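## Task

Pick the mug up off the desk and set it down on the coffee table. It fails if the mug drops more than a few centimetres, gets hit hard, or ends up not upright. The robot must not tip over or finish leaning. The mug has to rest on the table by itself at the end, not be held there by the robot.

## Robot and tools

ROBOT. TidyBot++: a wheeled base (0.54 m long, 0.50 m wide, 0.38 m tall) on four powered casters, carrying one seven-joint arm with a two-finger gripper. The shoulder sits 0.12 m ahead of the base centre, 0.68 m up. The arm begins folded, hand pointing down, poking up to 0.08 m past the base front, elbow up to 1.15 m high. Cameras: base_camera (fixed on the base, looking forward and down) and wrist_camera (on the hand, looking where it points).

FRAMES. Base frame: origin on the floor below the base centre, x forward, y left, z up. hand_pose is reported in it: the point between the finger pads, its z axis along the fingers, its y axis the closing direction. The odometry frame is the base frame where the scene began; base_odometry counts wheel turns (slip included), heading positive leftward, -3.142 to 3.142, and drifts a few cm and degrees over many moves. base_tilt is in degrees, forward and right positive.

execute_actions. Arguments: actions (a list holding one action, or empty to just read state and images) and cameras (list of "base_camera", "wrist_camera" or "all"; omitted or null gives all, [] gives none). One action may contain:
- base: exactly one key, a relative offset from where the base last reported itself. translate_m: metres straight ahead (+ forward, -2 to 2). strafe_m: metres sideways (+ left, -2 to 2). rotate_rad: radians in place (+ counter-clockwise from above, -6.3 to 6.3). A move needing over 8.667 s at its top speed is refused.
- joints: absolute targets by name, radians. joint_1_rad (whole arm about vertical; + is clockwise from above, opposite to rotate_rad), joint_2_rad shoulder -2.249 to 2.249, joint_3_rad (upper-arm roll, any angle), joint_4_rad elbow -2.579 to 2.579, joint_5_rad (forearm roll, any angle), joint_6_rad wrist -2.099 to 2.099, joint_7_rad (hand roll, any angle; with the hand down, + is counter-clockwise from above, and 1.57 opens the fingers to left and right). Unbounded joints go the short way; split turns into steps under half a turn. gripper_pos: 0 fully open (pad gap about 85 mm) to 1 closed; gap about 85 x (1 - gripper_pos) mm. Tolerances: ±0.039 for joints 1-4, ±0.056 for 5-7, ±0.03 gripper.
- speeds: optional caps for this action, keyed translate_m / strafe_m (0.05 to 0.5 m/s) and rotate_rad (0.1 to 1.57 rad/s); the top values are the defaults.
Base and joint motions begin together and may finish separately; no action runs beyond 15 s. Unknown keys or out-of-range numbers cause refusal with no motion. Anything left out of an action may still be driving toward its previous target.

ARM GEOMETRY. With joint_1_rad = 0, joint_3_rad = 3.14, joint_5_rad = 0 (near the start), the arm moves in the vertical x-z plane. Tilt from vertical, forward positive: upper arm (0.42 m) = joint_2; forearm (0.31 m) = joint_2 - joint_4; hand (0.31 m to the hand point) = joint_2 - joint_4 - joint_6. Forward reach from the shoulder is the sum of length x sin(tilt), height above it the sum of length x cos(tilt). A downward hand can reach at most about 0.94 m above the floor, and only near the base. Closed fingertips stick out about 20 mm beyond the hand point.

OTHER TOOLS. wait(seconds 0 to 10): commands nothing, returns state and images. zoom_image(camera, region [x0, y0, x1, y1] pixels, top-left origin, at most 504 x 504): magnifies the latest full image. read_manual(section "licences"): licence text only. finished_scene(scene = current scene number): ends the scene for good once the robot has held the last command, reports success and gives the next task. Replying without a tool call ends everything.

READING RESULTS. base_status / joint_status: "done" (for the base this only means the wheels turned enough, maybe with slip), "off_target" (stopped short, may still push), "contact_stop"/"time_out" (target dropped, holds in place). "joint command not followed" plus "cause:" means a self-collision check withheld arm targets (gripper still runs); such targets may be retried each action until valid. Gripper at 1 reading "done" means empty; "off_target" means something is held at the shown value. motor_effort is percent of maximum, peak in brackets, noisy. on_its_own lists what moved uncommanded. "ARM HIT" means the arm struck the base or itself. After a stop is reported, further calls in that same reply are skipped. MOTOR HOT warns from 60 °C; OVER-TEMPERATURE FAULT at 75 °C makes the arm sag and shows "limit_stop_at_motor_heat"; resend targets then.

ACCURACY. Friction and load leave the hand a cm or two off, more when stretched; correct by sending last command + (wanted - read). While carrying, never send a joint its read value (it sinks further). hand_pose itself may be off; trust images. Camera calibration comes with small errors, larger for the wrist camera.

AVOID. A blocked base shoves until timeout and may still read "done". Catching the arm on something 0.8 m or higher while driving can topple the robot; a sideways push on a raised hand can lift wheels; backing off or retracting the arm restores level. Torque sensor faults (joints 1-4: 104.5 N m, warning 56.7; joints 5-7: 51.3, warning 29.4) freeze the arm and gripper for 10 s while the base keeps going. No check stops the arm hitting the base. Loose objects may get nudged occasionally. Do not drop, slam or push objects hard, and release the item so it stands on its own before ending.

Each tool is called as name([rows], argument=value, ...), one row to a line, values as JSON.

## Session

execute_actions(actions=[])

Scene clock: 0.00 s.
base_odometry: x=+0.000 y=+0.000 heading=+0.000 (m, m, rad; odometry frame)
base_tilt: forward=-0.1 right=+0.4 (deg)
base_status: not commanded
joint_positions: joint_1_rad=+0.047 joint_2_rad=-0.363 joint_3_rad=+3.122 joint_4_rad=-2.551 joint_5_rad=-0.005 joint_6_rad=-0.858 joint_7_rad=+1.544 gripper_pos=+0.000
joint_status: not commanded
motor_effort: joint_1_rad=+0 joint_2_rad=-2 joint_3_rad=+1 joint_4_rad=+13 joint_5_rad=+0 joint_6_rad=+1 joint_7_rad=-1 (%)
hand_pose: x=+0.2555 y=-0.0021 z=+0.5833 quat_wxyz=(+0.001, +0.998, -0.030, +0.048) (m; base frame)
pictures: base_camera, wrist_camera
Images, in order (width x height): base_camera 644x364, wrist_camera 644x476.

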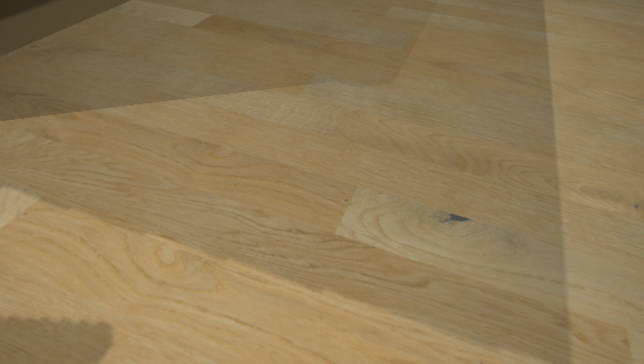

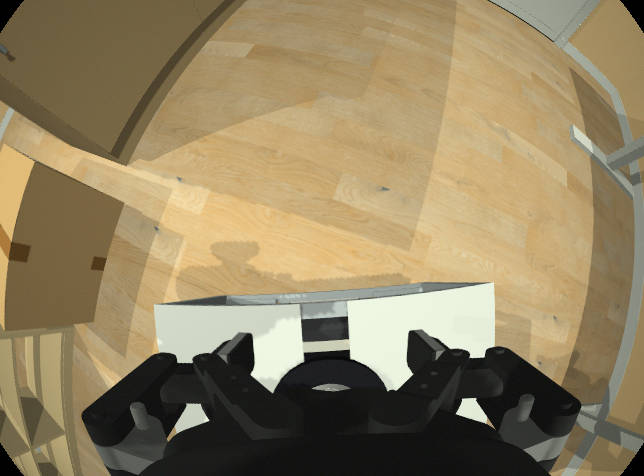

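execute_actions([
  {"joints":{"joint_1_rad":1.2,"joint_2_rad":-0.4,"joint_4_rad":-1.4,"joint_6_rad":-1.0}},
], cameras=["wrist_camera"])

Scene clock: 4.27 s.
base_odometry: x=+0.000 y=+0.000 heading=+0.000 (m, m, rad; odometry frame)
base_tilt: forward=-0.1 right=+0.4 (deg)
base_status: not commanded
joint_positions: joint_1_rad=+1.186 joint_2_rad=-0.387 joint_3_rad=+3.122 joint_4_rad=-1.408 joint_5_rad=-0.005 joint_6_rad=-0.965 joint_7_rad=+1.544 gripper_pos=+0.000
joint_status: all done
motor_effort: joint_1_rad=-1(0) joint_2_rad=-5(8) joint_3_rad=+0(1) joint_4_rad=+18(19) joint_5_rad=+0(1) joint_6_rad=+8(8) joint_7_rad=+0(0) (%)
hand_pose: x=+0.2787 y=-0.3600 z=+1.1102 quat_wxyz=(+0.295, +0.693, -0.470, +0.460) (m; base frame)
pictures: wrist_camera
camera_calibration (this result's frames):
wrist_camera: T_world_to_cam=[[-0.926281, -0.373769, -0.0479481, 0.181871], [-0.10143, 0.369839, -0.923543, 1.24995], [0.362925, -0.850597, -0.380487, 0.147117], [0, 0, 0, 1]] pos_world=[0.241853, -0.269164, 1.21907]
Images, in order (width x height): wrist_camera 644x476.

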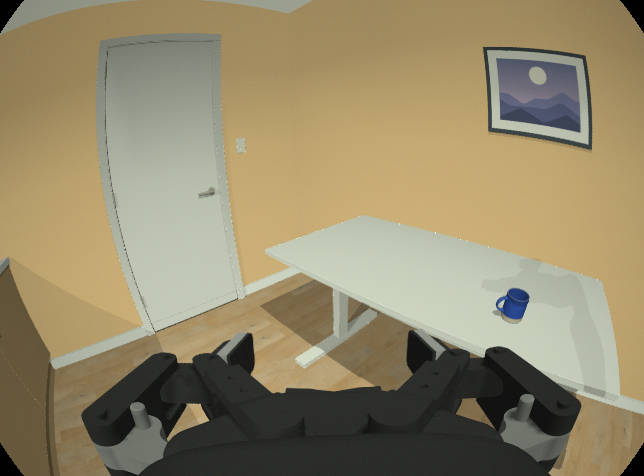

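execute_actions([
  {"joints":{"joint_1_rad":2.6}},
], cameras=["wrist_camera"])

Scene clock: 7.57 s.
base_odometry: x=+0.000 y=+0.000 heading=+0.000 (m, m, rad; odometry frame)
base_tilt: forward=-0.1 right=+0.4 (deg)
base_status: not commanded
joint_positions: joint_1_rad=+2.586 joint_2_rad=-0.387 joint_3_rad=+3.122 joint_4_rad=-1.408 joint_5_rad=-0.005 joint_6_rad=-0.965 joint_7_rad=+1.544 gripper_pos=+0.000
joint_status: all done
motor_effort: joint_1_rad=+0(1) joint_2_rad=-5(6) joint_3_rad=+1(1) joint_4_rad=+18(18) joint_5_rad=+0(1) joint_6_rad=+8(8) joint_7_rad=+0(0) (%)
hand_pose: x=-0.2086 y=-0.2185 z=+1.1102 quat_wxyz=(+0.522, +0.228, -0.806, +0.161) (m; base frame)
pictures: wrist_camera
camera_calibration (this result's frames):
wrist_camera: T_world_to_cam=[[-0.525631, 0.84936, -0.0479477, 0.134193], [0.347245, 0.162759, -0.923542, 1.19655], [-0.776616, -0.502092, -0.380487, 0.282724], [0, 0, 0, 1]] pos_world=[-0.125393, -0.166775, 1.21907]
Images, in order (width x height): wrist_camera 644x476.

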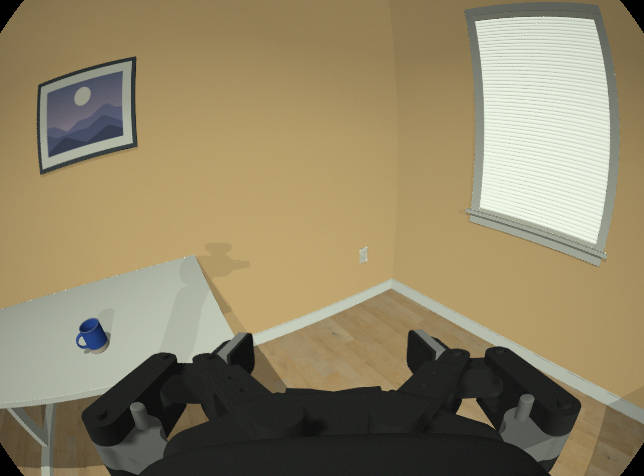

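execute_actions([
  {"joints":{"joint_1_rad":4.3}},
], cameras=["wrist_camera"])

Scene clock: 10.83 s.
base_odometry: x=+0.000 y=+0.000 heading=+0.000 (m, m, rad; odometry frame)
base_tilt: forward=-0.1 right=+0.4 (deg)
base_status: not commanded
joint_positions: joint_1_rad=+4.286 joint_2_rad=-0.387 joint_3_rad=+3.122 joint_4_rad=-1.408 joint_5_rad=-0.005 joint_6_rad=-0.965 joint_7_rad=+1.544 gripper_pos=+0.000
joint_status: all done
motor_effort: joint_1_rad=+0(1) joint_2_rad=-6(6) joint_3_rad=+1(1) joint_4_rad=+18(18) joint_5_rad=+0(1) joint_6_rad=+8(8) joint_7_rad=+0(0) (%)
hand_pose: x=-0.0555 y=+0.3530 z=+1.1102 quat_wxyz=(+0.466, -0.455, -0.703, -0.286) (m; base frame)
pictures: wrist_camera
camera_calibration (this result's frames):
wrist_camera: T_world_to_cam=[[0.909965, 0.411904, -0.047948, -0.0366423], [0.116698, -0.36531, -0.923542, 1.22399], [-0.397927, 0.834795, -0.380488, 0.23766], [0, 0, 0, 1]] pos_world=[-0.0149222, 0.263831, 1.21907]
Images, in order (width x height): wrist_camera 644x476.

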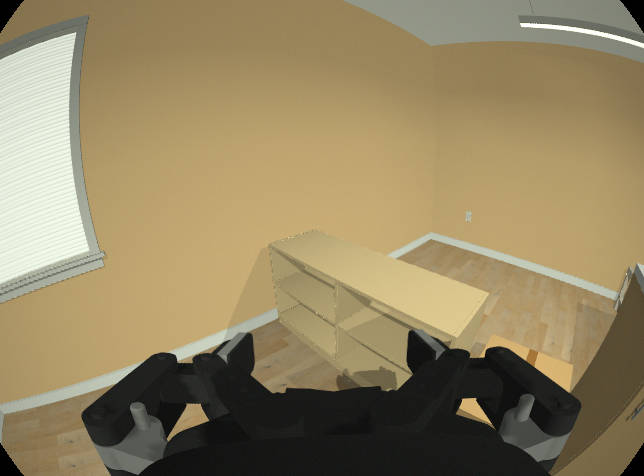

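execute_actions([
  {"joints":{"joint_1_rad":5.2,"joint_2_rad":-0.1,"joint_4_rad":-0.6,"joint_6_rad":-1.8}},
], cameras=["wrist_camera"])

Scene clock: 13.23 s.
base_odometry: x=+0.000 y=+0.000 heading=+0.000 (m, m, rad; odometry frame)
base_tilt: forward=-0.1 right=+0.4 (deg)
base_status: not commanded
joint_positions: joint_1_rad=+5.185 joint_2_rad=-0.117 joint_3_rad=+3.122 joint_4_rad=-0.611 joint_5_rad=-0.005 joint_6_rad=-1.766 joint_7_rad=+1.544 gripper_pos=+0.000
joint_status: all done
motor_effort: joint_1_rad=+0(0) joint_2_rad=-8(8) joint_3_rad=+0(1) joint_4_rad=+11(19) joint_5_rad=+1(0) joint_6_rad=+7(9) joint_7_rad=+0(0) (%)
hand_pose: x=+0.2643 y=+0.3072 z=+1.1782 quat_wxyz=(+0.232, -0.772, -0.471, -0.358) (m; base frame)
pictures: wrist_camera
camera_calibration (this result's frames):
wrist_camera: T_world_to_cam=[[0.884214, -0.465094, -0.0430477, -0.0350841], [-0.317693, -0.531291, -0.785367, 1.23581], [0.342398, 0.708108, -0.617532, 0.55162], [0, 0, 0, 1]] pos_world=[0.234757, 0.249652, 1.3097]
Images, in order (width x height): wrist_camera 644x476.

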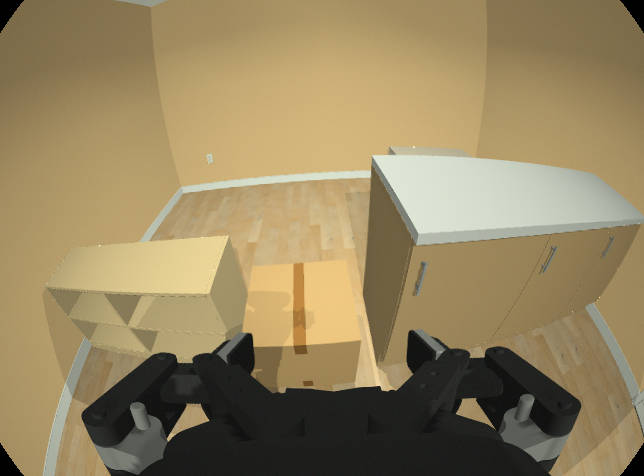

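execute_actions([
  {"base":{"rotate_rad":-2.04},"joints":{"joint_1_rad":6.28,"joint_2_rad":-0.3,"joint_3_rad":3.14,"joint_4_rad":-1.3,"joint_6_rad":-1.3,"joint_7_rad":1.57}},
], cameras=[])

execute_actions([
  {"base":{"strafe_m":0.35}},
])

Scene clock: 18.00 s.
base_odometry: x=+0.000 y=+0.000 heading=-2.040 (m, m, rad; odometry frame)
base_tilt: forward=-0.1 right=+0.4 (deg)
base_status: done
joint_positions: joint_1_rad=+6.269 joint_2_rad=-0.285 joint_3_rad=+3.128 joint_4_rad=-1.287 joint_5_rad=-0.005 joint_6_rad=-1.335 joint_7_rad=+1.544 gripper_pos=+0.000
joint_status: all done
motor_effort: joint_1_rad=+0(3) joint_2_rad=-8(14) joint_3_rad=+0(2) joint_4_rad=+17(18) joint_5_rad=+0(1) joint_6_rad=+7(6) joint_7_rad=+0(0) (%)
hand_pose: x=+0.4894 y=+0.0143 z=+1.0389 quat_wxyz=(+0.011, -0.920, -0.001, -0.391) (m; base frame)
pictures: none
No camera images: the call's "cameras" was empty. Leave "cameras" out to get every camera's image.

Scene clock: 20.03 s.
base_odometry: x=+0.312 y=-0.159 heading=-2.040 (m, m, rad; odometry frame)
base_tilt: forward=-0.1 right=+0.4 (deg)
base_status: done
joint_positions: joint_1_rad=+6.269 joint_2_rad=-0.285 joint_3_rad=+3.129 joint_4_rad=-1.287 joint_5_rad=-0.005 joint_6_rad=-1.335 joint_7_rad=+1.544 gripper_pos=+0.000
joint_status: not commanded
motor_effort: joint_1_rad=+0(1) joint_2_rad=-7(8) joint_3_rad=+0(3) joint_4_rad=+17(17) joint_5_rad=+0(1) joint_6_rad=+6(7) joint_7_rad=-1(0) (%)
hand_pose: x=+0.4895 y=+0.0138 z=+1.0390 quat_wxyz=(+0.011, -0.920, -0.001, -0.391) (m; base frame)
pictures: base_camera, wrist_camera
camera_calibration (this result's frames):
wrist_camera: T_world_to_cam=[[-0.00940393, -0.99912, -0.0408656, 0.0658982], [-0.675873, 0.0364698, -0.736115, 1.15835], [0.736958, 0.0206976, -0.675622, 0.473028], [0, 0, 0, 1]] pos_world=[0.434916, 0.0138049, 1.17496]
Images, in order (width x height): base_camera 644x364, wrist_camera 644x476.

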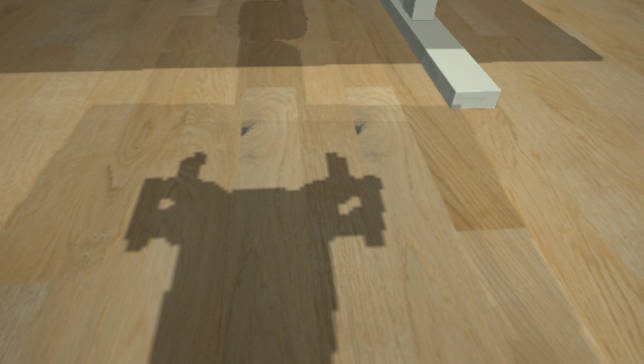

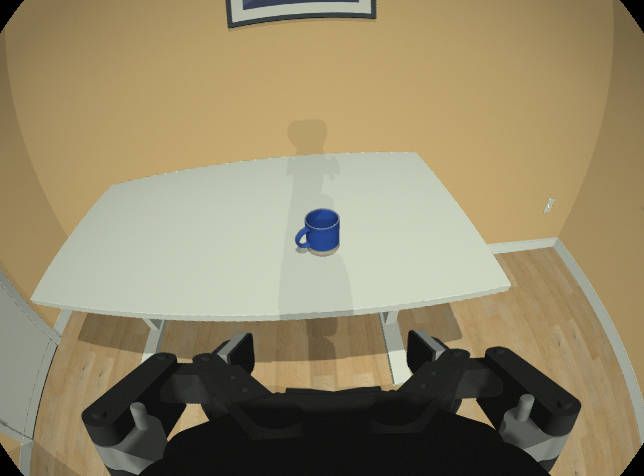

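zoom_image(camera="wrist_camera", region=[270, 190, 370, 270])

Region (270, 190, 370, 270) of wrist_camera's 644x476 image, scaled by 5.040; it fills the top 403 rows of this view, and the rest is white.

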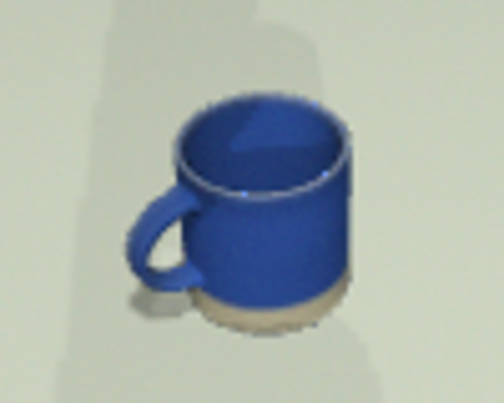

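execute_actions([
  {"base":{"translate_m":0.35},"joints":{"joint_1_rad":6.31,"joint_2_rad":0.305,"joint_3_rad":3.155,"joint_4_rad":-0.85,"joint_6_rad":-2.02,"joint_7_rad":1.6,"gripper_pos":0.45}},
])

Scene clock: 24.53 s.
base_odometry: x=+0.154 y=-0.471 heading=-2.040 (m, m, rad; odometry frame)
base_tilt: forward=-0.1 right=+0.4 (deg)
base_status: done
joint_positions: joint_1_rad=+6.293 joint_2_rad=+0.313 joint_3_rad=+3.132 joint_4_rad=-0.864 joint_5_rad=-0.005 joint_6_rad=-1.985 joint_7_rad=+1.569 gripper_pos=+0.450
joint_status: all done
motor_effort: joint_1_rad=+0(1) joint_2_rad=-25(29) joint_3_rad=+0(0) joint_4_rad=+15(18) joint_5_rad=+0(0) joint_6_rad=+0(8) joint_7_rad=+0(1) (%)
hand_pose: x=+0.5326 y=+0.0019 z=+0.8915 quat_wxyz=(+0.004, -1.000, +0.000, +0.010) (m; base frame)
pictures: base_camera, wrist_camera
camera_calibration (this result's frames):
wrist_camera: T_world_to_cam=[[-0.0288186, -0.999558, -0.00733035, 0.0288283], [-0.999577, 0.0288464, -0.00371589, 0.598863], [0.0039257, 0.00722016, -0.999966, 1.02139], [0, 0, 0, 1]] pos_world=[0.595431, 0.00416591, 1.0238]
Images, in order (width x height): base_camera 644x364, wrist_camera 644x476.

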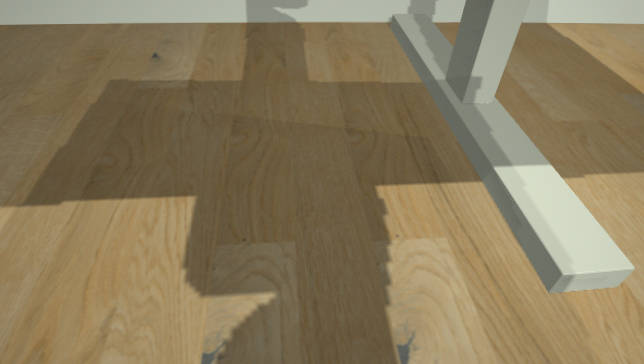

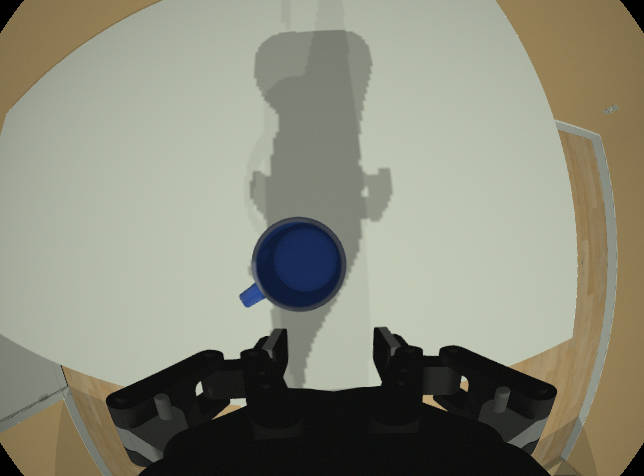

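execute_actions([
  {"base":{"translate_m":0.04},"joints":{"joint_1_rad":6.34,"joint_2_rad":0.225,"joint_4_rad":-1.14,"joint_6_rad":-1.73}},
], cameras=["wrist_camera"])

Scene clock: 26.53 s.
base_odometry: x=+0.136 y=-0.507 heading=-2.039 (m, m, rad; odometry frame)
base_tilt: forward=-0.1 right=+0.4 (deg)
base_status: done
joint_positions: joint_1_rad=+6.323 joint_2_rad=+0.240 joint_3_rad=+3.132 joint_4_rad=-1.129 joint_5_rad=-0.005 joint_6_rad=-1.764 joint_7_rad=+1.569 gripper_pos=+0.450
joint_status: all done
motor_effort: joint_1_rad=-1(1) joint_2_rad=-24(26) joint_3_rad=+0(0) joint_4_rad=+16(16) joint_5_rad=+0(1) joint_6_rad=+1(0) joint_7_rad=+0(1) (%)
hand_pose: x=+0.5296 y=-0.0101 z=+0.8423 quat_wxyz=(+0.004, -1.000, +0.016, -0.005) (m; base frame)
pictures: wrist_camera
camera_calibration (this result's frames):
wrist_camera: T_world_to_cam=[[-0.0600546, -0.998165, -0.00781032, 0.0332616], [-0.997628, 0.0602823, -0.033235, 0.620183], [0.0336448, 0.00579588, -0.999417, 0.956135], [0, 0, 0, 1]] pos_world=[0.58854, -0.00972715, 0.976449]
Images, in order (width x height): wrist_camera 644x476.

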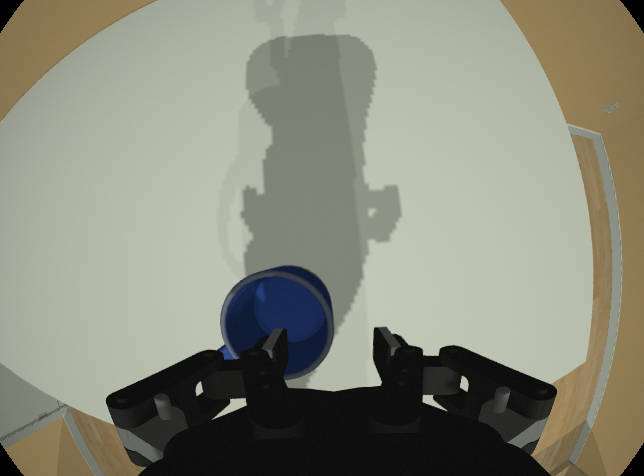

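execute_actions([
  {"joints":{"joint_2_rad":0.215,"joint_4_rad":-1.338,"joint_6_rad":-1.55}},
], cameras=["wrist_camera"])

Scene clock: 28.33 s.
base_odometry: x=+0.136 y=-0.507 heading=-2.039 (m, m, rad; odometry frame)
base_tilt: forward=-0.1 right=+0.4 (deg)
base_status: not commanded
joint_positions: joint_1_rad=+6.323 joint_2_rad=+0.231 joint_3_rad=+3.132 joint_4_rad=-1.329 joint_5_rad=-0.005 joint_6_rad=-1.584 joint_7_rad=+1.569 gripper_pos=+0.450
joint_status: all done
motor_effort: joint_1_rad=+0(0) joint_2_rad=-24(24) joint_3_rad=+0(0) joint_4_rad=+16(16) joint_5_rad=+0(0) joint_6_rad=+0(0) joint_7_rad=+0(0) (%)
hand_pose: x=+0.5287 y=-0.0099 z=+0.7836 quat_wxyz=(+0.004, -1.000, +0.016, +0.001) (m; base frame)
pictures: wrist_camera
camera_calibration (this result's frames):
wrist_camera: T_world_to_cam=[[-0.0610189, -0.998108, -0.00749793, 0.0332225], [-0.99788, 0.0611719, -0.0222363, 0.608876], [0.0226529, 0.0061252, -0.999725, 0.90356], [0, 0, 0, 1]] pos_world=[0.589144, -0.0096209, 0.917099]
Images, in order (width x height): wrist_camera 644x476.

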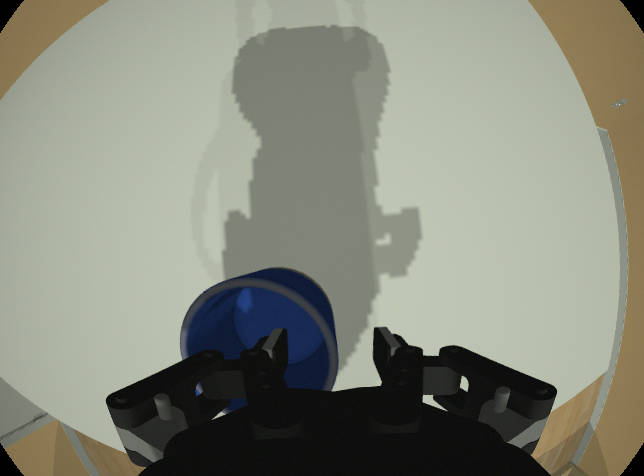

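execute_actions([
  {"joints":{"gripper_pos":1}},
], cameras=["wrist_camera"])

Scene clock: 29.47 s.
base_odometry: x=+0.136 y=-0.507 heading=-2.039 (m, m, rad; odometry frame)
base_tilt: forward=-0.1 right=+0.4 (deg)
base_status: not commanded
joint_positions: joint_1_rad=+6.324 joint_2_rad=+0.229 joint_3_rad=+3.133 joint_4_rad=-1.330 joint_5_rad=-0.005 joint_6_rad=-1.581 joint_7_rad=+1.570 gripper_pos=+0.954
joint_status: gripper_pos off_target (ended at +0.954, target +1.000)
motor_effort: joint_1_rad=+0(1) joint_2_rad=-24(25) joint_3_rad=+0(1) joint_4_rad=+16(17) joint_5_rad=+2(2) joint_6_rad=+0(2) joint_7_rad=+0(0) (%)
hand_pose: x=+0.5290 y=-0.0104 z=+0.7841 quat_wxyz=(+0.004, -1.000, +0.017, -0.001) (m; base frame)
pictures: wrist_camera
camera_calibration (this result's frames):
wrist_camera: T_world_to_cam=[[-0.0614283, -0.998083, -0.00748176, 0.0329975], [-0.997766, 0.0616026, -0.0258523, 0.612019], [0.0262636, 0.00587698, -0.999638, 0.902108], [0, 0, 0, 1]] pos_world=[0.588986, -0.0100694, 0.91785]
Images, in order (width x height): wrist_camera 644x476.

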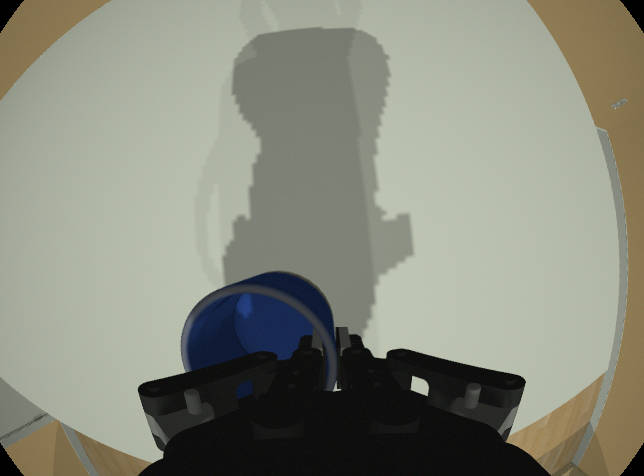

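execute_actions([
  {"joints":{"joint_2_rad":0.2,"joint_4_rad":-1.11,"joint_6_rad":-1.83}},
], cameras=["wrist_camera"])

Scene clock: 31.17 s.
base_odometry: x=+0.136 y=-0.507 heading=-2.039 (m, m, rad; odometry frame)
base_tilt: forward=-0.1 right=+0.4 (deg)
base_status: not commanded
joint_positions: joint_1_rad=+6.325 joint_2_rad=+0.217 joint_3_rad=+3.133 joint_4_rad=-1.127 joint_5_rad=-0.005 joint_6_rad=-1.799 joint_7_rad=+1.570 gripper_pos=+0.954
joint_status: all done
motor_effort: joint_1_rad=-1(0) joint_2_rad=-25(28) joint_3_rad=+0(1) joint_4_rad=+17(19) joint_5_rad=-1(1) joint_6_rad=+0(1) joint_7_rad=+0(0) (%)
hand_pose: x=+0.5153 y=-0.0106 z=+0.8520 quat_wxyz=(+0.003, -1.000, +0.017, +0.001) (m; base frame)
pictures: wrist_camera
camera_calibration (this result's frames):
wrist_camera: T_world_to_cam=[[-0.0616303, -0.998075, -0.00697962, 0.0321265], [-0.997839, 0.0617725, -0.022412, 0.597175], [0.0228, 0.00558327, -0.999724, 0.972116], [0, 0, 0, 1]] pos_world=[0.5757, -0.0102519, 0.985456]
Images, in order (width x height): wrist_camera 644x476.

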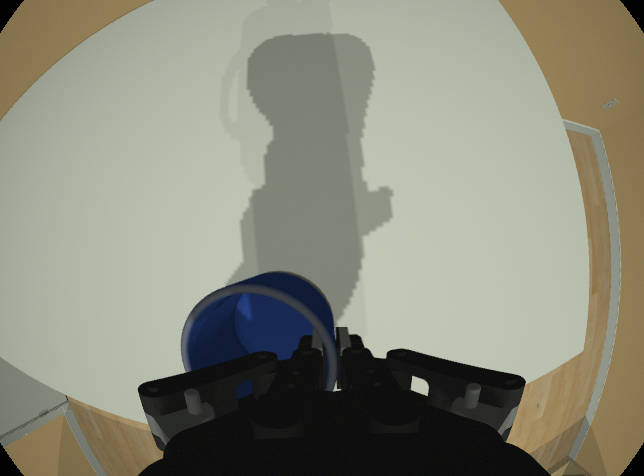

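execute_actions([
  {"base":{"translate_m":-0.65},"joints":{"joint_1_rad":6.28,"joint_2_rad":-0.27,"joint_4_rad":-1.59}},
], cameras=[])

execute_actions([
  {"base":{"strafe_m":-0.36}},
], cameras=[])

execute_actions([
  {"base":{"rotate_rad":3.14},"speeds":{"rotate_rad":1.2}},
])

Scene clock: 34.43 s.
base_odometry: x=+0.430 y=+0.073 heading=-2.039 (m, m, rad; odometry frame)
base_tilt: forward=-0.1 right=+0.4 (deg)
base_status: done
joint_positions: joint_1_rad=+6.297 joint_2_rad=-0.262 joint_3_rad=+3.137 joint_4_rad=-1.589 joint_5_rad=-0.005 joint_6_rad=-1.802 joint_7_rad=+1.570 gripper_pos=+0.954
joint_status: all done
motor_effort: joint_1_rad=-1(3) joint_2_rad=-8(28) joint_3_rad=+0(3) joint_4_rad=+17(18) joint_5_rad=-1(2) joint_6_rad=+1(1) joint_7_rad=+0(0) (%)
hand_pose: x=+0.3191 y=+0.0014 z=+0.8527 quat_wxyz=(+0.002, -1.000, +0.004, -0.006) (m; base frame)
pictures: none
No camera images: the call's "cameras" was empty. Leave "cameras" out to get every camera's image.

Scene clock: 36.50 s.
base_odometry: x=+0.109 y=+0.236 heading=-2.040 (m, m, rad; odometry frame)
base_tilt: forward=-0.1 right=+0.4 (deg)
base_status: done
joint_positions: joint_1_rad=+6.294 joint_2_rad=-0.262 joint_3_rad=+3.142 joint_4_rad=-1.589 joint_5_rad=-0.005 joint_6_rad=-1.802 joint_7_rad=+1.570 gripper_pos=+0.954
joint_status: not commanded
motor_effort: joint_1_rad=-1(1) joint_2_rad=-8(8) joint_3_rad=+1(2) joint_4_rad=+17(17) joint_5_rad=+0(1) joint_6_rad=+0(1) joint_7_rad=+0(1) (%)
hand_pose: x=+0.3191 y=+0.0006 z=+0.8528 quat_wxyz=(+0.003, -1.000, +0.006, -0.006) (m; base frame)
pictures: none
No camera images: the call's "cameras" was empty. Leave "cameras" out to get every camera's image.

Scene clock: 40.17 s.
base_odometry: x=+0.109 y=+0.236 heading=+1.100 (m, m, rad; odometry frame)
base_tilt: forward=-0.1 right=+0.4 (deg)
base_status: done
joint_positions: joint_1_rad=+6.292 joint_2_rad=-0.262 joint_3_rad=+3.142 joint_4_rad=-1.589 joint_5_rad=-0.005 joint_6_rad=-1.802 joint_7_rad=+1.570 gripper_pos=+0.954
joint_status: not commanded
motor_effort: joint_1_rad=+0(1) joint_2_rad=-8(9) joint_3_rad=+1(1) joint_4_rad=+17(17) joint_5_rad=+0(1) joint_6_rad=+0(1) joint_7_rad=+0(1) (%)
hand_pose: x=+0.3191 y=+0.0009 z=+0.8528 quat_wxyz=(+0.003, -1.000, +0.005, -0.006) (m; base frame)
pictures: base_camera, wrist_camera
camera_calibration (this result's frames):
wrist_camera: T_world_to_cam=[[-0.0383079, -0.999249, -0.00583925, 0.0230721], [-0.998586, 0.0384967, -0.0366531, 0.413164], [0.0368504, 0.00442689, -0.999311, 0.972475], [0, 0, 0, 1]] pos_world=[0.377628, 0.00284425, 0.987083]
Images, in order (width x height): base_camera 644x364, wrist_camera 644x476.

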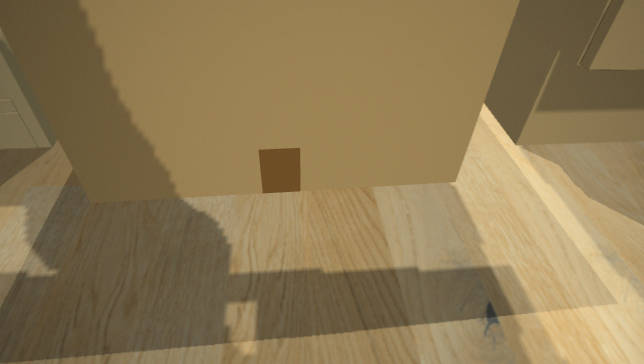

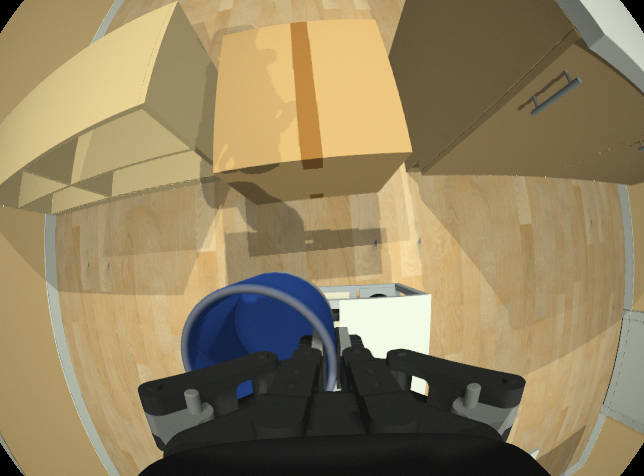

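zoom_image(camera="base_camera", region=[200, 80, 644, 364])

Region (200, 80, 644, 364) of base_camera's 644x364 image, scaled by 1.135; it fills the top 322 rows of this view, and the rest is white.

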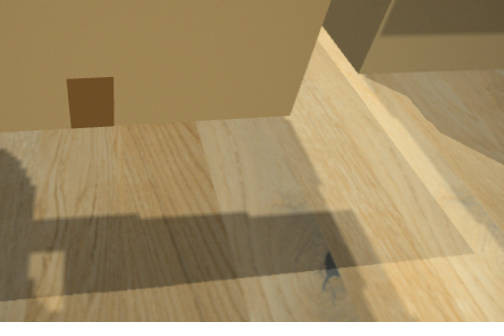

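execute_actions([
  {"base":{"rotate_rad":0.055}},
], cameras=[])

execute_actions([
  {"base":{"strafe_m":-0.025}},
], cameras=[])

execute_actions([
  {"base":{"translate_m":0.28}},
], cameras=[])

execute_actions([
  {"base":{"translate_m":0.3},"speeds":{"translate_m":0.15}},
])

Scene clock: 45.07 s.
base_odometry: x=+0.109 y=+0.236 heading=+1.154 (m, m, rad; odometry frame)
base_tilt: forward=-0.1 right=+0.4 (deg)
base_status: done
joint_positions: joint_1_rad=+6.290 joint_2_rad=-0.262 joint_3_rad=+3.143 joint_4_rad=-1.589 joint_5_rad=-0.005 joint_6_rad=-1.802 joint_7_rad=+1.570 gripper_pos=+0.954
joint_status: not commanded
motor_effort: joint_1_rad=-1(1) joint_2_rad=-8(8) joint_3_rad=+0(2) joint_4_rad=+17(17) joint_5_rad=+0(1) joint_6_rad=+0(0) joint_7_rad=-1(0) (%)
hand_pose: x=+0.3191 y=+0.0014 z=+0.8528 quat_wxyz=(+0.003, -1.000, +0.004, -0.006) (m; base frame)
pictures: none
No camera images: the call's "cameras" was empty. Leave "cameras" out to get every camera's image.

Scene clock: 45.87 s.
base_odometry: x=+0.132 y=+0.226 heading=+1.155 (m, m, rad; odometry frame)
base_tilt: forward=-0.1 right=+0.4 (deg)
base_status: done
joint_positions: joint_1_rad=+6.289 joint_2_rad=-0.262 joint_3_rad=+3.145 joint_4_rad=-1.589 joint_5_rad=-0.005 joint_6_rad=-1.802 joint_7_rad=+1.570 gripper_pos=+0.954
joint_status: not commanded
motor_effort: joint_1_rad=-1(1) joint_2_rad=-8(9) joint_3_rad=+0(2) joint_4_rad=+17(17) joint_5_rad=+0(1) joint_6_rad=+0(1) joint_7_rad=-1(0) (%)
hand_pose: x=+0.3192 y=+0.0010 z=+0.8528 quat_wxyz=(+0.003, -1.000, +0.005, -0.006) (m; base frame)
pictures: none
No camera images: the call's "cameras" was empty. Leave "cameras" out to get every camera's image.

Scene clock: 47.73 s.
base_odometry: x=+0.245 y=+0.482 heading=+1.155 (m, m, rad; odometry frame)
base_tilt: forward=-0.1 right=+0.4 (deg)
base_status: done
joint_positions: joint_1_rad=+6.289 joint_2_rad=-0.258 joint_3_rad=+3.145 joint_4_rad=-1.589 joint_5_rad=-0.005 joint_6_rad=-1.803 joint_7_rad=+1.570 gripper_pos=+0.954
joint_status: not commanded
motor_effort: joint_1_rad=+0(1) joint_2_rad=-8(11) joint_3_rad=+0(1) joint_4_rad=+17(18) joint_5_rad=-1(0) joint_6_rad=+0(2) joint_7_rad=+0(1) (%)
hand_pose: x=+0.3194 y=+0.0010 z=+0.8520 quat_wxyz=(+0.003, -1.000, +0.005, -0.004) (m; base frame)
pictures: none
No camera images: the call's "cameras" was empty. Leave "cameras" out to get every camera's image.

Scene clock: 50.30 s.
base_odometry: x=+0.366 y=+0.756 heading=+1.155 (m, m, rad; odometry frame)
base_tilt: forward=-0.1 right=+0.4 (deg)
base_status: done
joint_positions: joint_1_rad=+6.289 joint_2_rad=-0.262 joint_3_rad=+3.145 joint_4_rad=-1.589 joint_5_rad=-0.005 joint_6_rad=-1.803 joint_7_rad=+1.570 gripper_pos=+0.954
joint_status: not commanded
motor_effort: joint_1_rad=+0(1) joint_2_rad=-8(11) joint_3_rad=+0(1) joint_4_rad=+17(17) joint_5_rad=+0(1) joint_6_rad=+0(1) joint_7_rad=+0(1) (%)
hand_pose: x=+0.3187 y=+0.0010 z=+0.8527 quat_wxyz=(+0.003, -1.000, +0.004, -0.005) (m; base frame)
pictures: base_camera, wrist_camera
camera_calibration (this result's frames):
wrist_camera: T_world_to_cam=[[-0.037096, -0.999291, -0.00637761, 0.0232671], [-0.998686, 0.0372978, -0.0351566, 0.411487], [0.0353696, 0.00506506, -0.999361, 0.972969], [0, 0, 0, 1]] pos_world=[0.377396, 0.0029749, 0.986962]
Images, in order (width x height): base_camera 644x364, wrist_camera 644x476.

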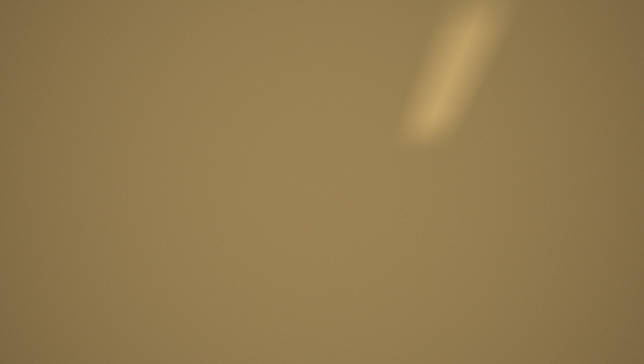

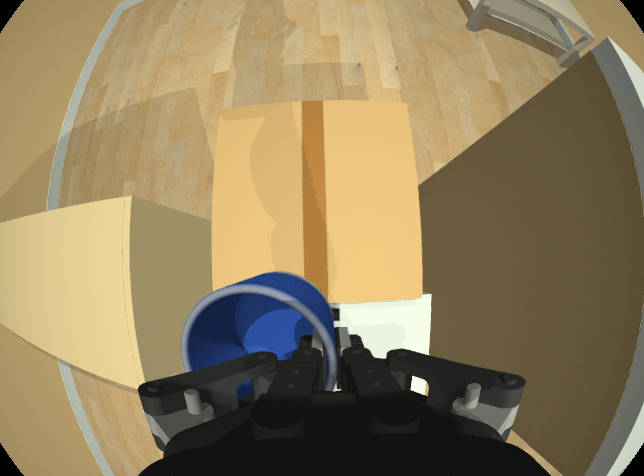

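execute_actions([
  {"base":{"translate_m":1.05},"speeds":{"translate_m":0.3}},
])

Scene clock: 55.20 s.
base_odometry: x=+0.791 y=+1.717 heading=+1.155 (m, m, rad; odometry frame)
base_tilt: forward=-0.1 right=+0.4 (deg)
base_status: done
joint_positions: joint_1_rad=+6.289 joint_2_rad=-0.263 joint_3_rad=+3.145 joint_4_rad=-1.589 joint_5_rad=-0.005 joint_6_rad=-1.803 joint_7_rad=+1.570 gripper_pos=+0.954
joint_status: not commanded
motor_effort: joint_1_rad=-1(0) joint_2_rad=-8(10) joint_3_rad=+0(1) joint_4_rad=+17(17) joint_5_rad=+0(0) joint_6_rad=+0(2) joint_7_rad=+0(1) (%)
hand_pose: x=+0.3184 y=+0.0010 z=+0.8531 quat_wxyz=(+0.003, -1.000, +0.004, -0.006) (m; base frame)
pictures: base_camera, wrist_camera
camera_calibration (this result's frames):
wrist_camera: T_world_to_cam=[[-0.0370846, -0.999291, -0.0064297, 0.0232998], [-0.998626, 0.0372968, -0.0368143, 0.412562], [0.037028, 0.00505562, -0.999301, 0.972752], [0, 0, 0, 1]] pos_world=[0.37684, 0.00297817, 0.98741]
Images, in order (width x height): base_camera 644x364, wrist_camera 644x476.

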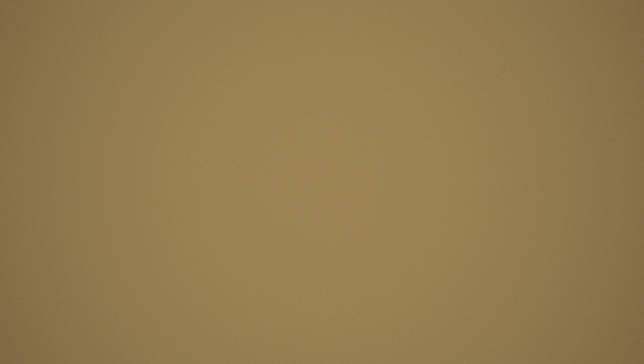

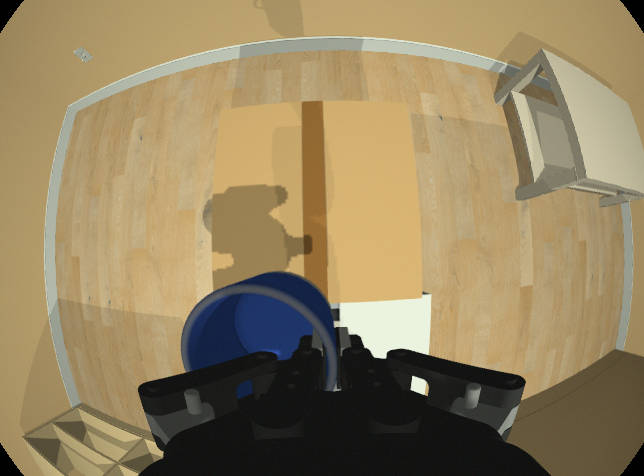

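execute_actions([
  {"base":{"strafe_m":-1.15},"joints":{"joint_2_rad":0.68,"joint_4_rad":-1.0,"joint_6_rad":-1.40}},
])

Scene clock: 59.53 s.
base_odometry: x=+1.843 y=+1.253 heading=+1.155 (m, m, rad; odometry frame)
base_tilt: forward=-0.1 right=+0.4 (deg)
base_status: done
joint_positions: joint_1_rad=+6.287 joint_2_rad=+0.693 joint_3_rad=+3.145 joint_4_rad=-1.023 joint_5_rad=-0.005 joint_6_rad=-1.432 joint_7_rad=+1.570 gripper_pos=+0.954
joint_status: all done
motor_effort: joint_1_rad=-1(4) joint_2_rad=-40(42) joint_3_rad=-1(3) joint_4_rad=+17(18) joint_5_rad=+1(2) joint_6_rad=+0(1) joint_7_rad=+0(0) (%)
hand_pose: x=+0.6969 y=-0.0010 z=+0.6489 quat_wxyz=(+0.001, -1.000, +0.004, +0.003) (m; base frame)
pictures: base_camera, wrist_camera
camera_calibration (this result's frames):
wrist_camera: T_world_to_cam=[[-0.0368725, -0.999316, -0.00281294, 0.0315317], [-0.999153, 0.0369177, -0.0181963, 0.771426], [0.0182877, 0.00213961, -0.99983, 0.768088], [0, 0, 0, 1]] pos_world=[0.757889, 0.00138746, 0.782083]
Images, in order (width x height): base_camera 644x364, wrist_camera 644x476.

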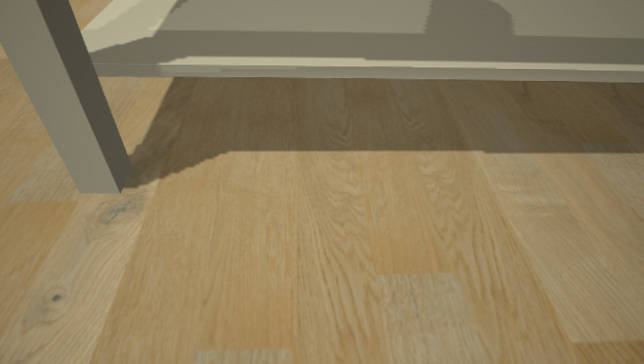

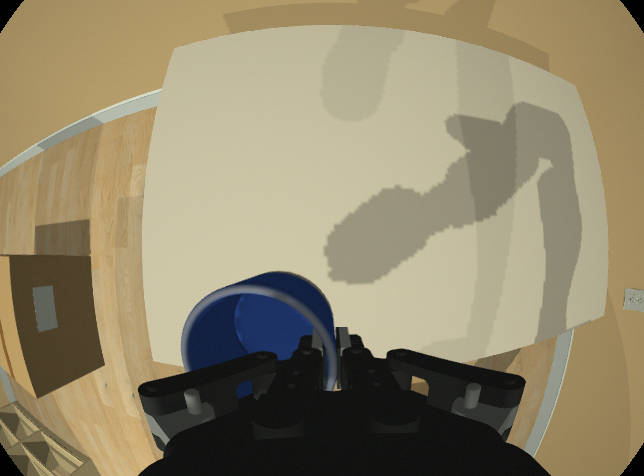

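execute_actions([
  {"base":{"translate_m":0.1},"joints":{"joint_2_rad":0.745,"joint_4_rad":-1.2,"joint_6_rad":-1.155}},
], cameras=["wrist_camera"])

Scene clock: 61.47 s.
base_odometry: x=+1.884 y=+1.344 heading=+1.155 (m, m, rad; odometry frame)
base_tilt: forward=-0.1 right=+0.4 (deg)
base_status: done
joint_positions: joint_1_rad=+6.287 joint_2_rad=+0.765 joint_3_rad=+3.145 joint_4_rad=-1.201 joint_5_rad=-0.005 joint_6_rad=-1.184 joint_7_rad=+1.570 gripper_pos=+0.954
joint_status: all done
motor_effort: joint_1_rad=+0(0) joint_2_rad=-41(45) joint_3_rad=-1(1) joint_4_rad=+16(19) joint_5_rad=+0(0) joint_6_rad=+0(1) joint_7_rad=+0(0) (%)
hand_pose: x=+0.6978 y=-0.0013 z=+0.5531 quat_wxyz=(+0.001, -1.000, +0.005, +0.004) (m; base frame)
pictures: wrist_camera
camera_calibration (this result's frames):
wrist_camera: T_world_to_cam=[[-0.0379272, -0.999278, -0.00219861, 0.0314333], [-0.999155, 0.0379571, -0.0157439, 0.769209], [0.015816, 0.00159963, -0.999874, 0.674053], [0, 0, 0, 1]] pos_world=[0.759091, 0.00113544, 0.686147]
Images, in order (width x height): wrist_camera 644x476.

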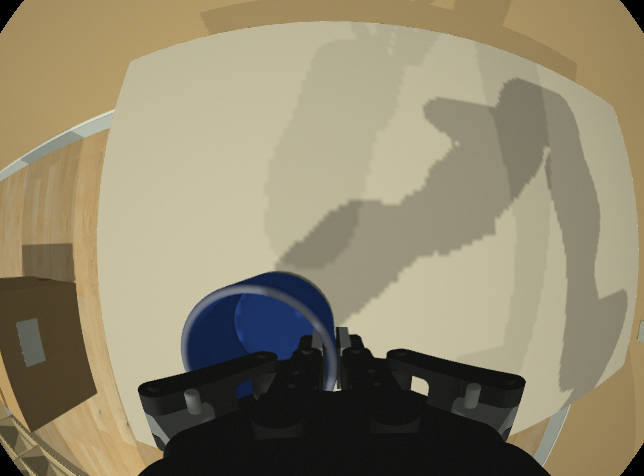

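execute_actions([
  {"joints":{"joint_2_rad":0.775,"joint_4_rad":-1.22,"joint_6_rad":-1.1}},
], cameras=["wrist_camera"])

Scene clock: 62.77 s.
base_odometry: x=+1.884 y=+1.344 heading=+1.155 (m, m, rad; odometry frame)
base_tilt: forward=-0.1 right=+0.4 (deg)
base_status: not commanded
joint_positions: joint_1_rad=+6.287 joint_2_rad=+0.783 joint_3_rad=+3.145 joint_4_rad=-1.217 joint_5_rad=-0.005 joint_6_rad=-1.131 joint_7_rad=+1.570 gripper_pos=+0.954
joint_status: all done
motor_effort: joint_1_rad=-1(0) joint_2_rad=-41(43) joint_3_rad=-1(1) joint_4_rad=+16(17) joint_5_rad=+0(0) joint_6_rad=+0(1) joint_7_rad=+0(0) (%)
hand_pose: x=+0.7051 y=-0.0014 z=+0.5382 quat_wxyz=(+0.001, -1.000, +0.005, -0.006) (m; base frame)
pictures: wrist_camera
camera_calibration (this result's frames):
wrist_camera: T_world_to_cam=[[-0.0380341, -0.999273, -0.00266039, 0.0319036], [-0.998647, 0.0381045, -0.0353922, 0.786542], [0.0354678, 0.00131068, -0.99937, 0.644941], [0, 0, 0, 1]] pos_world=[0.763816, 0.00106433, 0.672457]
Images, in order (width x height): wrist_camera 644x476.

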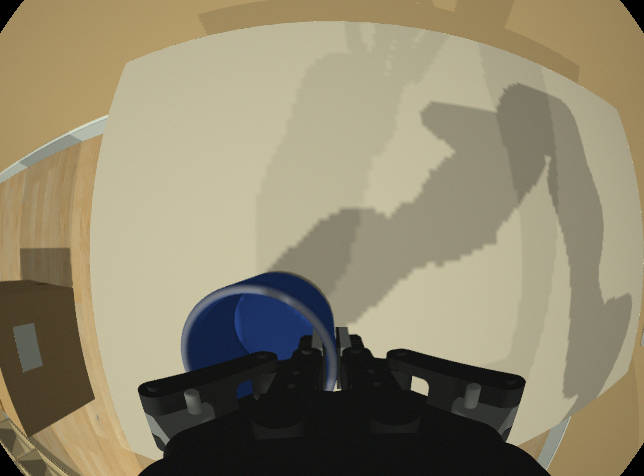

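execute_actions([
  {"joints":{"joint_2_rad":0.805,"joint_6_rad":-1.085}},
], cameras=["wrist_camera"])

Scene clock: 63.77 s.
base_odometry: x=+1.884 y=+1.344 heading=+1.155 (m, m, rad; odometry frame)
base_tilt: forward=-0.1 right=+0.4 (deg)
base_status: not commanded
joint_positions: joint_1_rad=+6.287 joint_2_rad=+0.811 joint_3_rad=+3.145 joint_4_rad=-1.218 joint_5_rad=-0.005 joint_6_rad=-1.119 joint_7_rad=+1.570 gripper_pos=+0.954
joint_status: all done
motor_effort: joint_1_rad=+0(1) joint_2_rad=-42(43) joint_3_rad=-1(1) joint_4_rad=+16(16) joint_5_rad=+0(1) joint_6_rad=+0(1) joint_7_rad=+0(0) (%)
hand_pose: x=+0.7037 y=-0.0014 z=+0.5209 quat_wxyz=(+0.001, -1.000, +0.005, +0.004) (m; base frame)
pictures: wrist_camera
camera_calibration (this result's frames):
wrist_camera: T_world_to_cam=[[-0.0381061, -0.999272, -0.00197385, 0.0314849], [-0.99913, 0.038134, -0.016888, 0.775217], [0.0169509, 0.00132859, -0.999855, 0.640958], [0, 0, 0, 1]] pos_world=[0.764878, 0.00104829, 0.65402]
Images, in order (width x height): wrist_camera 644x476.

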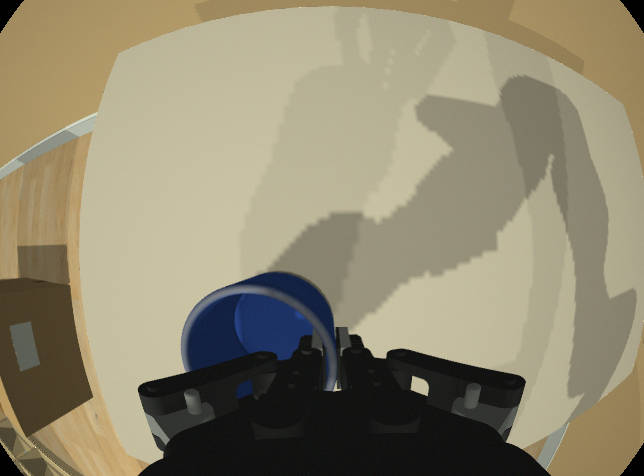

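execute_actions([
  {"joints":{"joint_2_rad":0.83,"joint_6_rad":-1.055}},
], cameras=["wrist_camera"])

Scene clock: 64.80 s.
base_odometry: x=+1.884 y=+1.344 heading=+1.155 (m, m, rad; odometry frame)
base_tilt: forward=-0.1 right=+0.4 (deg)
base_status: not commanded
joint_positions: joint_1_rad=+6.287 joint_2_rad=+0.824 joint_3_rad=+3.145 joint_4_rad=-1.218 joint_5_rad=-0.005 joint_6_rad=-1.090 joint_7_rad=+1.571 gripper_pos=+0.954
joint_status: all done
motor_effort: joint_1_rad=-1(4) joint_2_rad=-37(43) joint_3_rad=-1(3) joint_4_rad=+13(16) joint_5_rad=+0(1) joint_6_rad=+0(4) joint_7_rad=+0(1) (%)
hand_pose: x=+0.7110 y=-0.0014 z=+0.5138 quat_wxyz=(+0.001, -1.000, +0.004, -0.005) (m; base frame)
pictures: wrist_camera
camera_calibration (this result's frames):
wrist_camera: T_world_to_cam=[[-0.036669, -0.999325, -0.00239006, 0.0308791], [-0.998739, 0.0367294, -0.0342311, 0.790961], [0.0342958, 0.00113183, -0.999411, 0.621182], [0, 0, 0, 1]] pos_world=[0.769792, 0.00110363, 0.647965]
Images, in order (width x height): wrist_camera 644x476.

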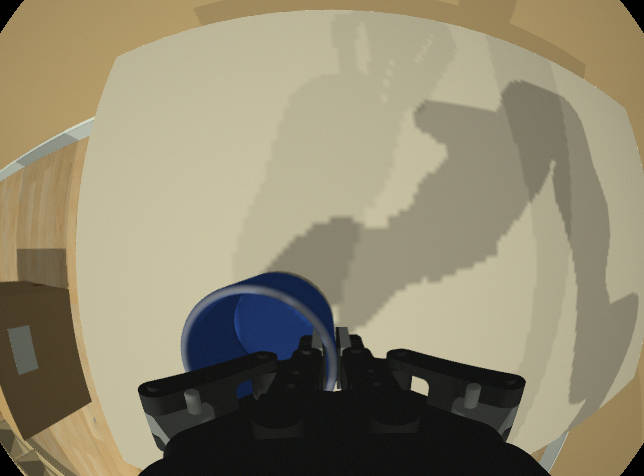

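Contact. Release and lift.

execute_actions([
  {"joints":{"gripper_pos":0.5}},
], cameras=[])

execute_actions([
  {"joints":{"joint_2_rad":0.73,"joint_4_rad":-1.04,"joint_6_rad":-1.37}},
], cameras=["wrist_camera"])

Scene clock: 67.33 s.
base_odometry: x=+1.884 y=+1.344 heading=+1.155 (m, m, rad; odometry frame)
base_tilt: forward=-0.1 right=+0.4 (deg)
base_status: not commanded
joint_positions: joint_1_rad=+6.287 joint_2_rad=+0.824 joint_3_rad=+3.145 joint_4_rad=-1.218 joint_5_rad=-0.005 joint_6_rad=-1.090 joint_7_rad=+1.571 gripper_pos=+0.500
joint_status: all done
motor_effort: joint_1_rad=+0(2) joint_2_rad=-39(40) joint_3_rad=+0(1) joint_4_rad=+14(15) joint_5_rad=+0(0) joint_6_rad=+0(1) joint_7_rad=+0(1) (%)
hand_pose: x=+0.7110 y=-0.0014 z=+0.5138 quat_wxyz=(+0.001, -1.000, +0.004, -0.005) (m; base frame)
pictures: none
No camera images: the call's "cameras" was empty. Leave "cameras" out to get every camera's image.

Scene clock: 68.70 s.
base_odometry: x=+1.884 y=+1.344 heading=+1.155 (m, m, rad; odometry frame)
base_tilt: forward=+0.0 right=+0.4 (deg)
base_status: not commanded
joint_positions: joint_1_rad=+6.287 joint_2_rad=+0.726 joint_3_rad=+3.145 joint_4_rad=-1.044 joint_5_rad=-0.005 joint_6_rad=-1.339 joint_7_rad=+1.571 gripper_pos=+0.500
joint_status: all done
motor_effort: joint_1_rad=-1(1) joint_2_rad=-39(43) joint_3_rad=-1(1) joint_4_rad=+16(16) joint_5_rad=+0(0) joint_6_rad=+1(1) joint_7_rad=-1(0) (%)
hand_pose: x=+0.7167 y=-0.0012 z=+0.6229 quat_wxyz=(+0.001, -1.000, +0.004, -0.016) (m; base frame)
pictures: wrist_camera
camera_calibration (this result's frames):
wrist_camera: T_world_to_cam=[[-0.0355791, -0.99936, -0.00373919, 0.0316743], [-0.997749, 0.0357341, -0.0567464, 0.813769], [0.0568437, 0.00171178, -0.998382, 0.713187], [0, 0, 0, 1]] pos_world=[0.772524, 0.00135391, 0.75833]
Images, in order (width x height): wrist_camera 644x476.

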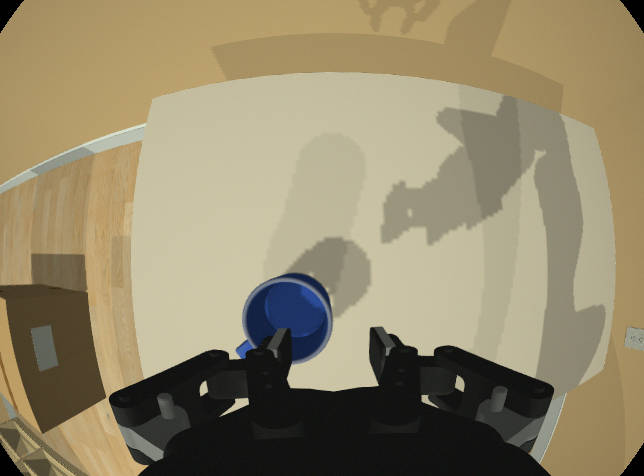

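finished_scene(scene=1)

The scene is finished: the task was done.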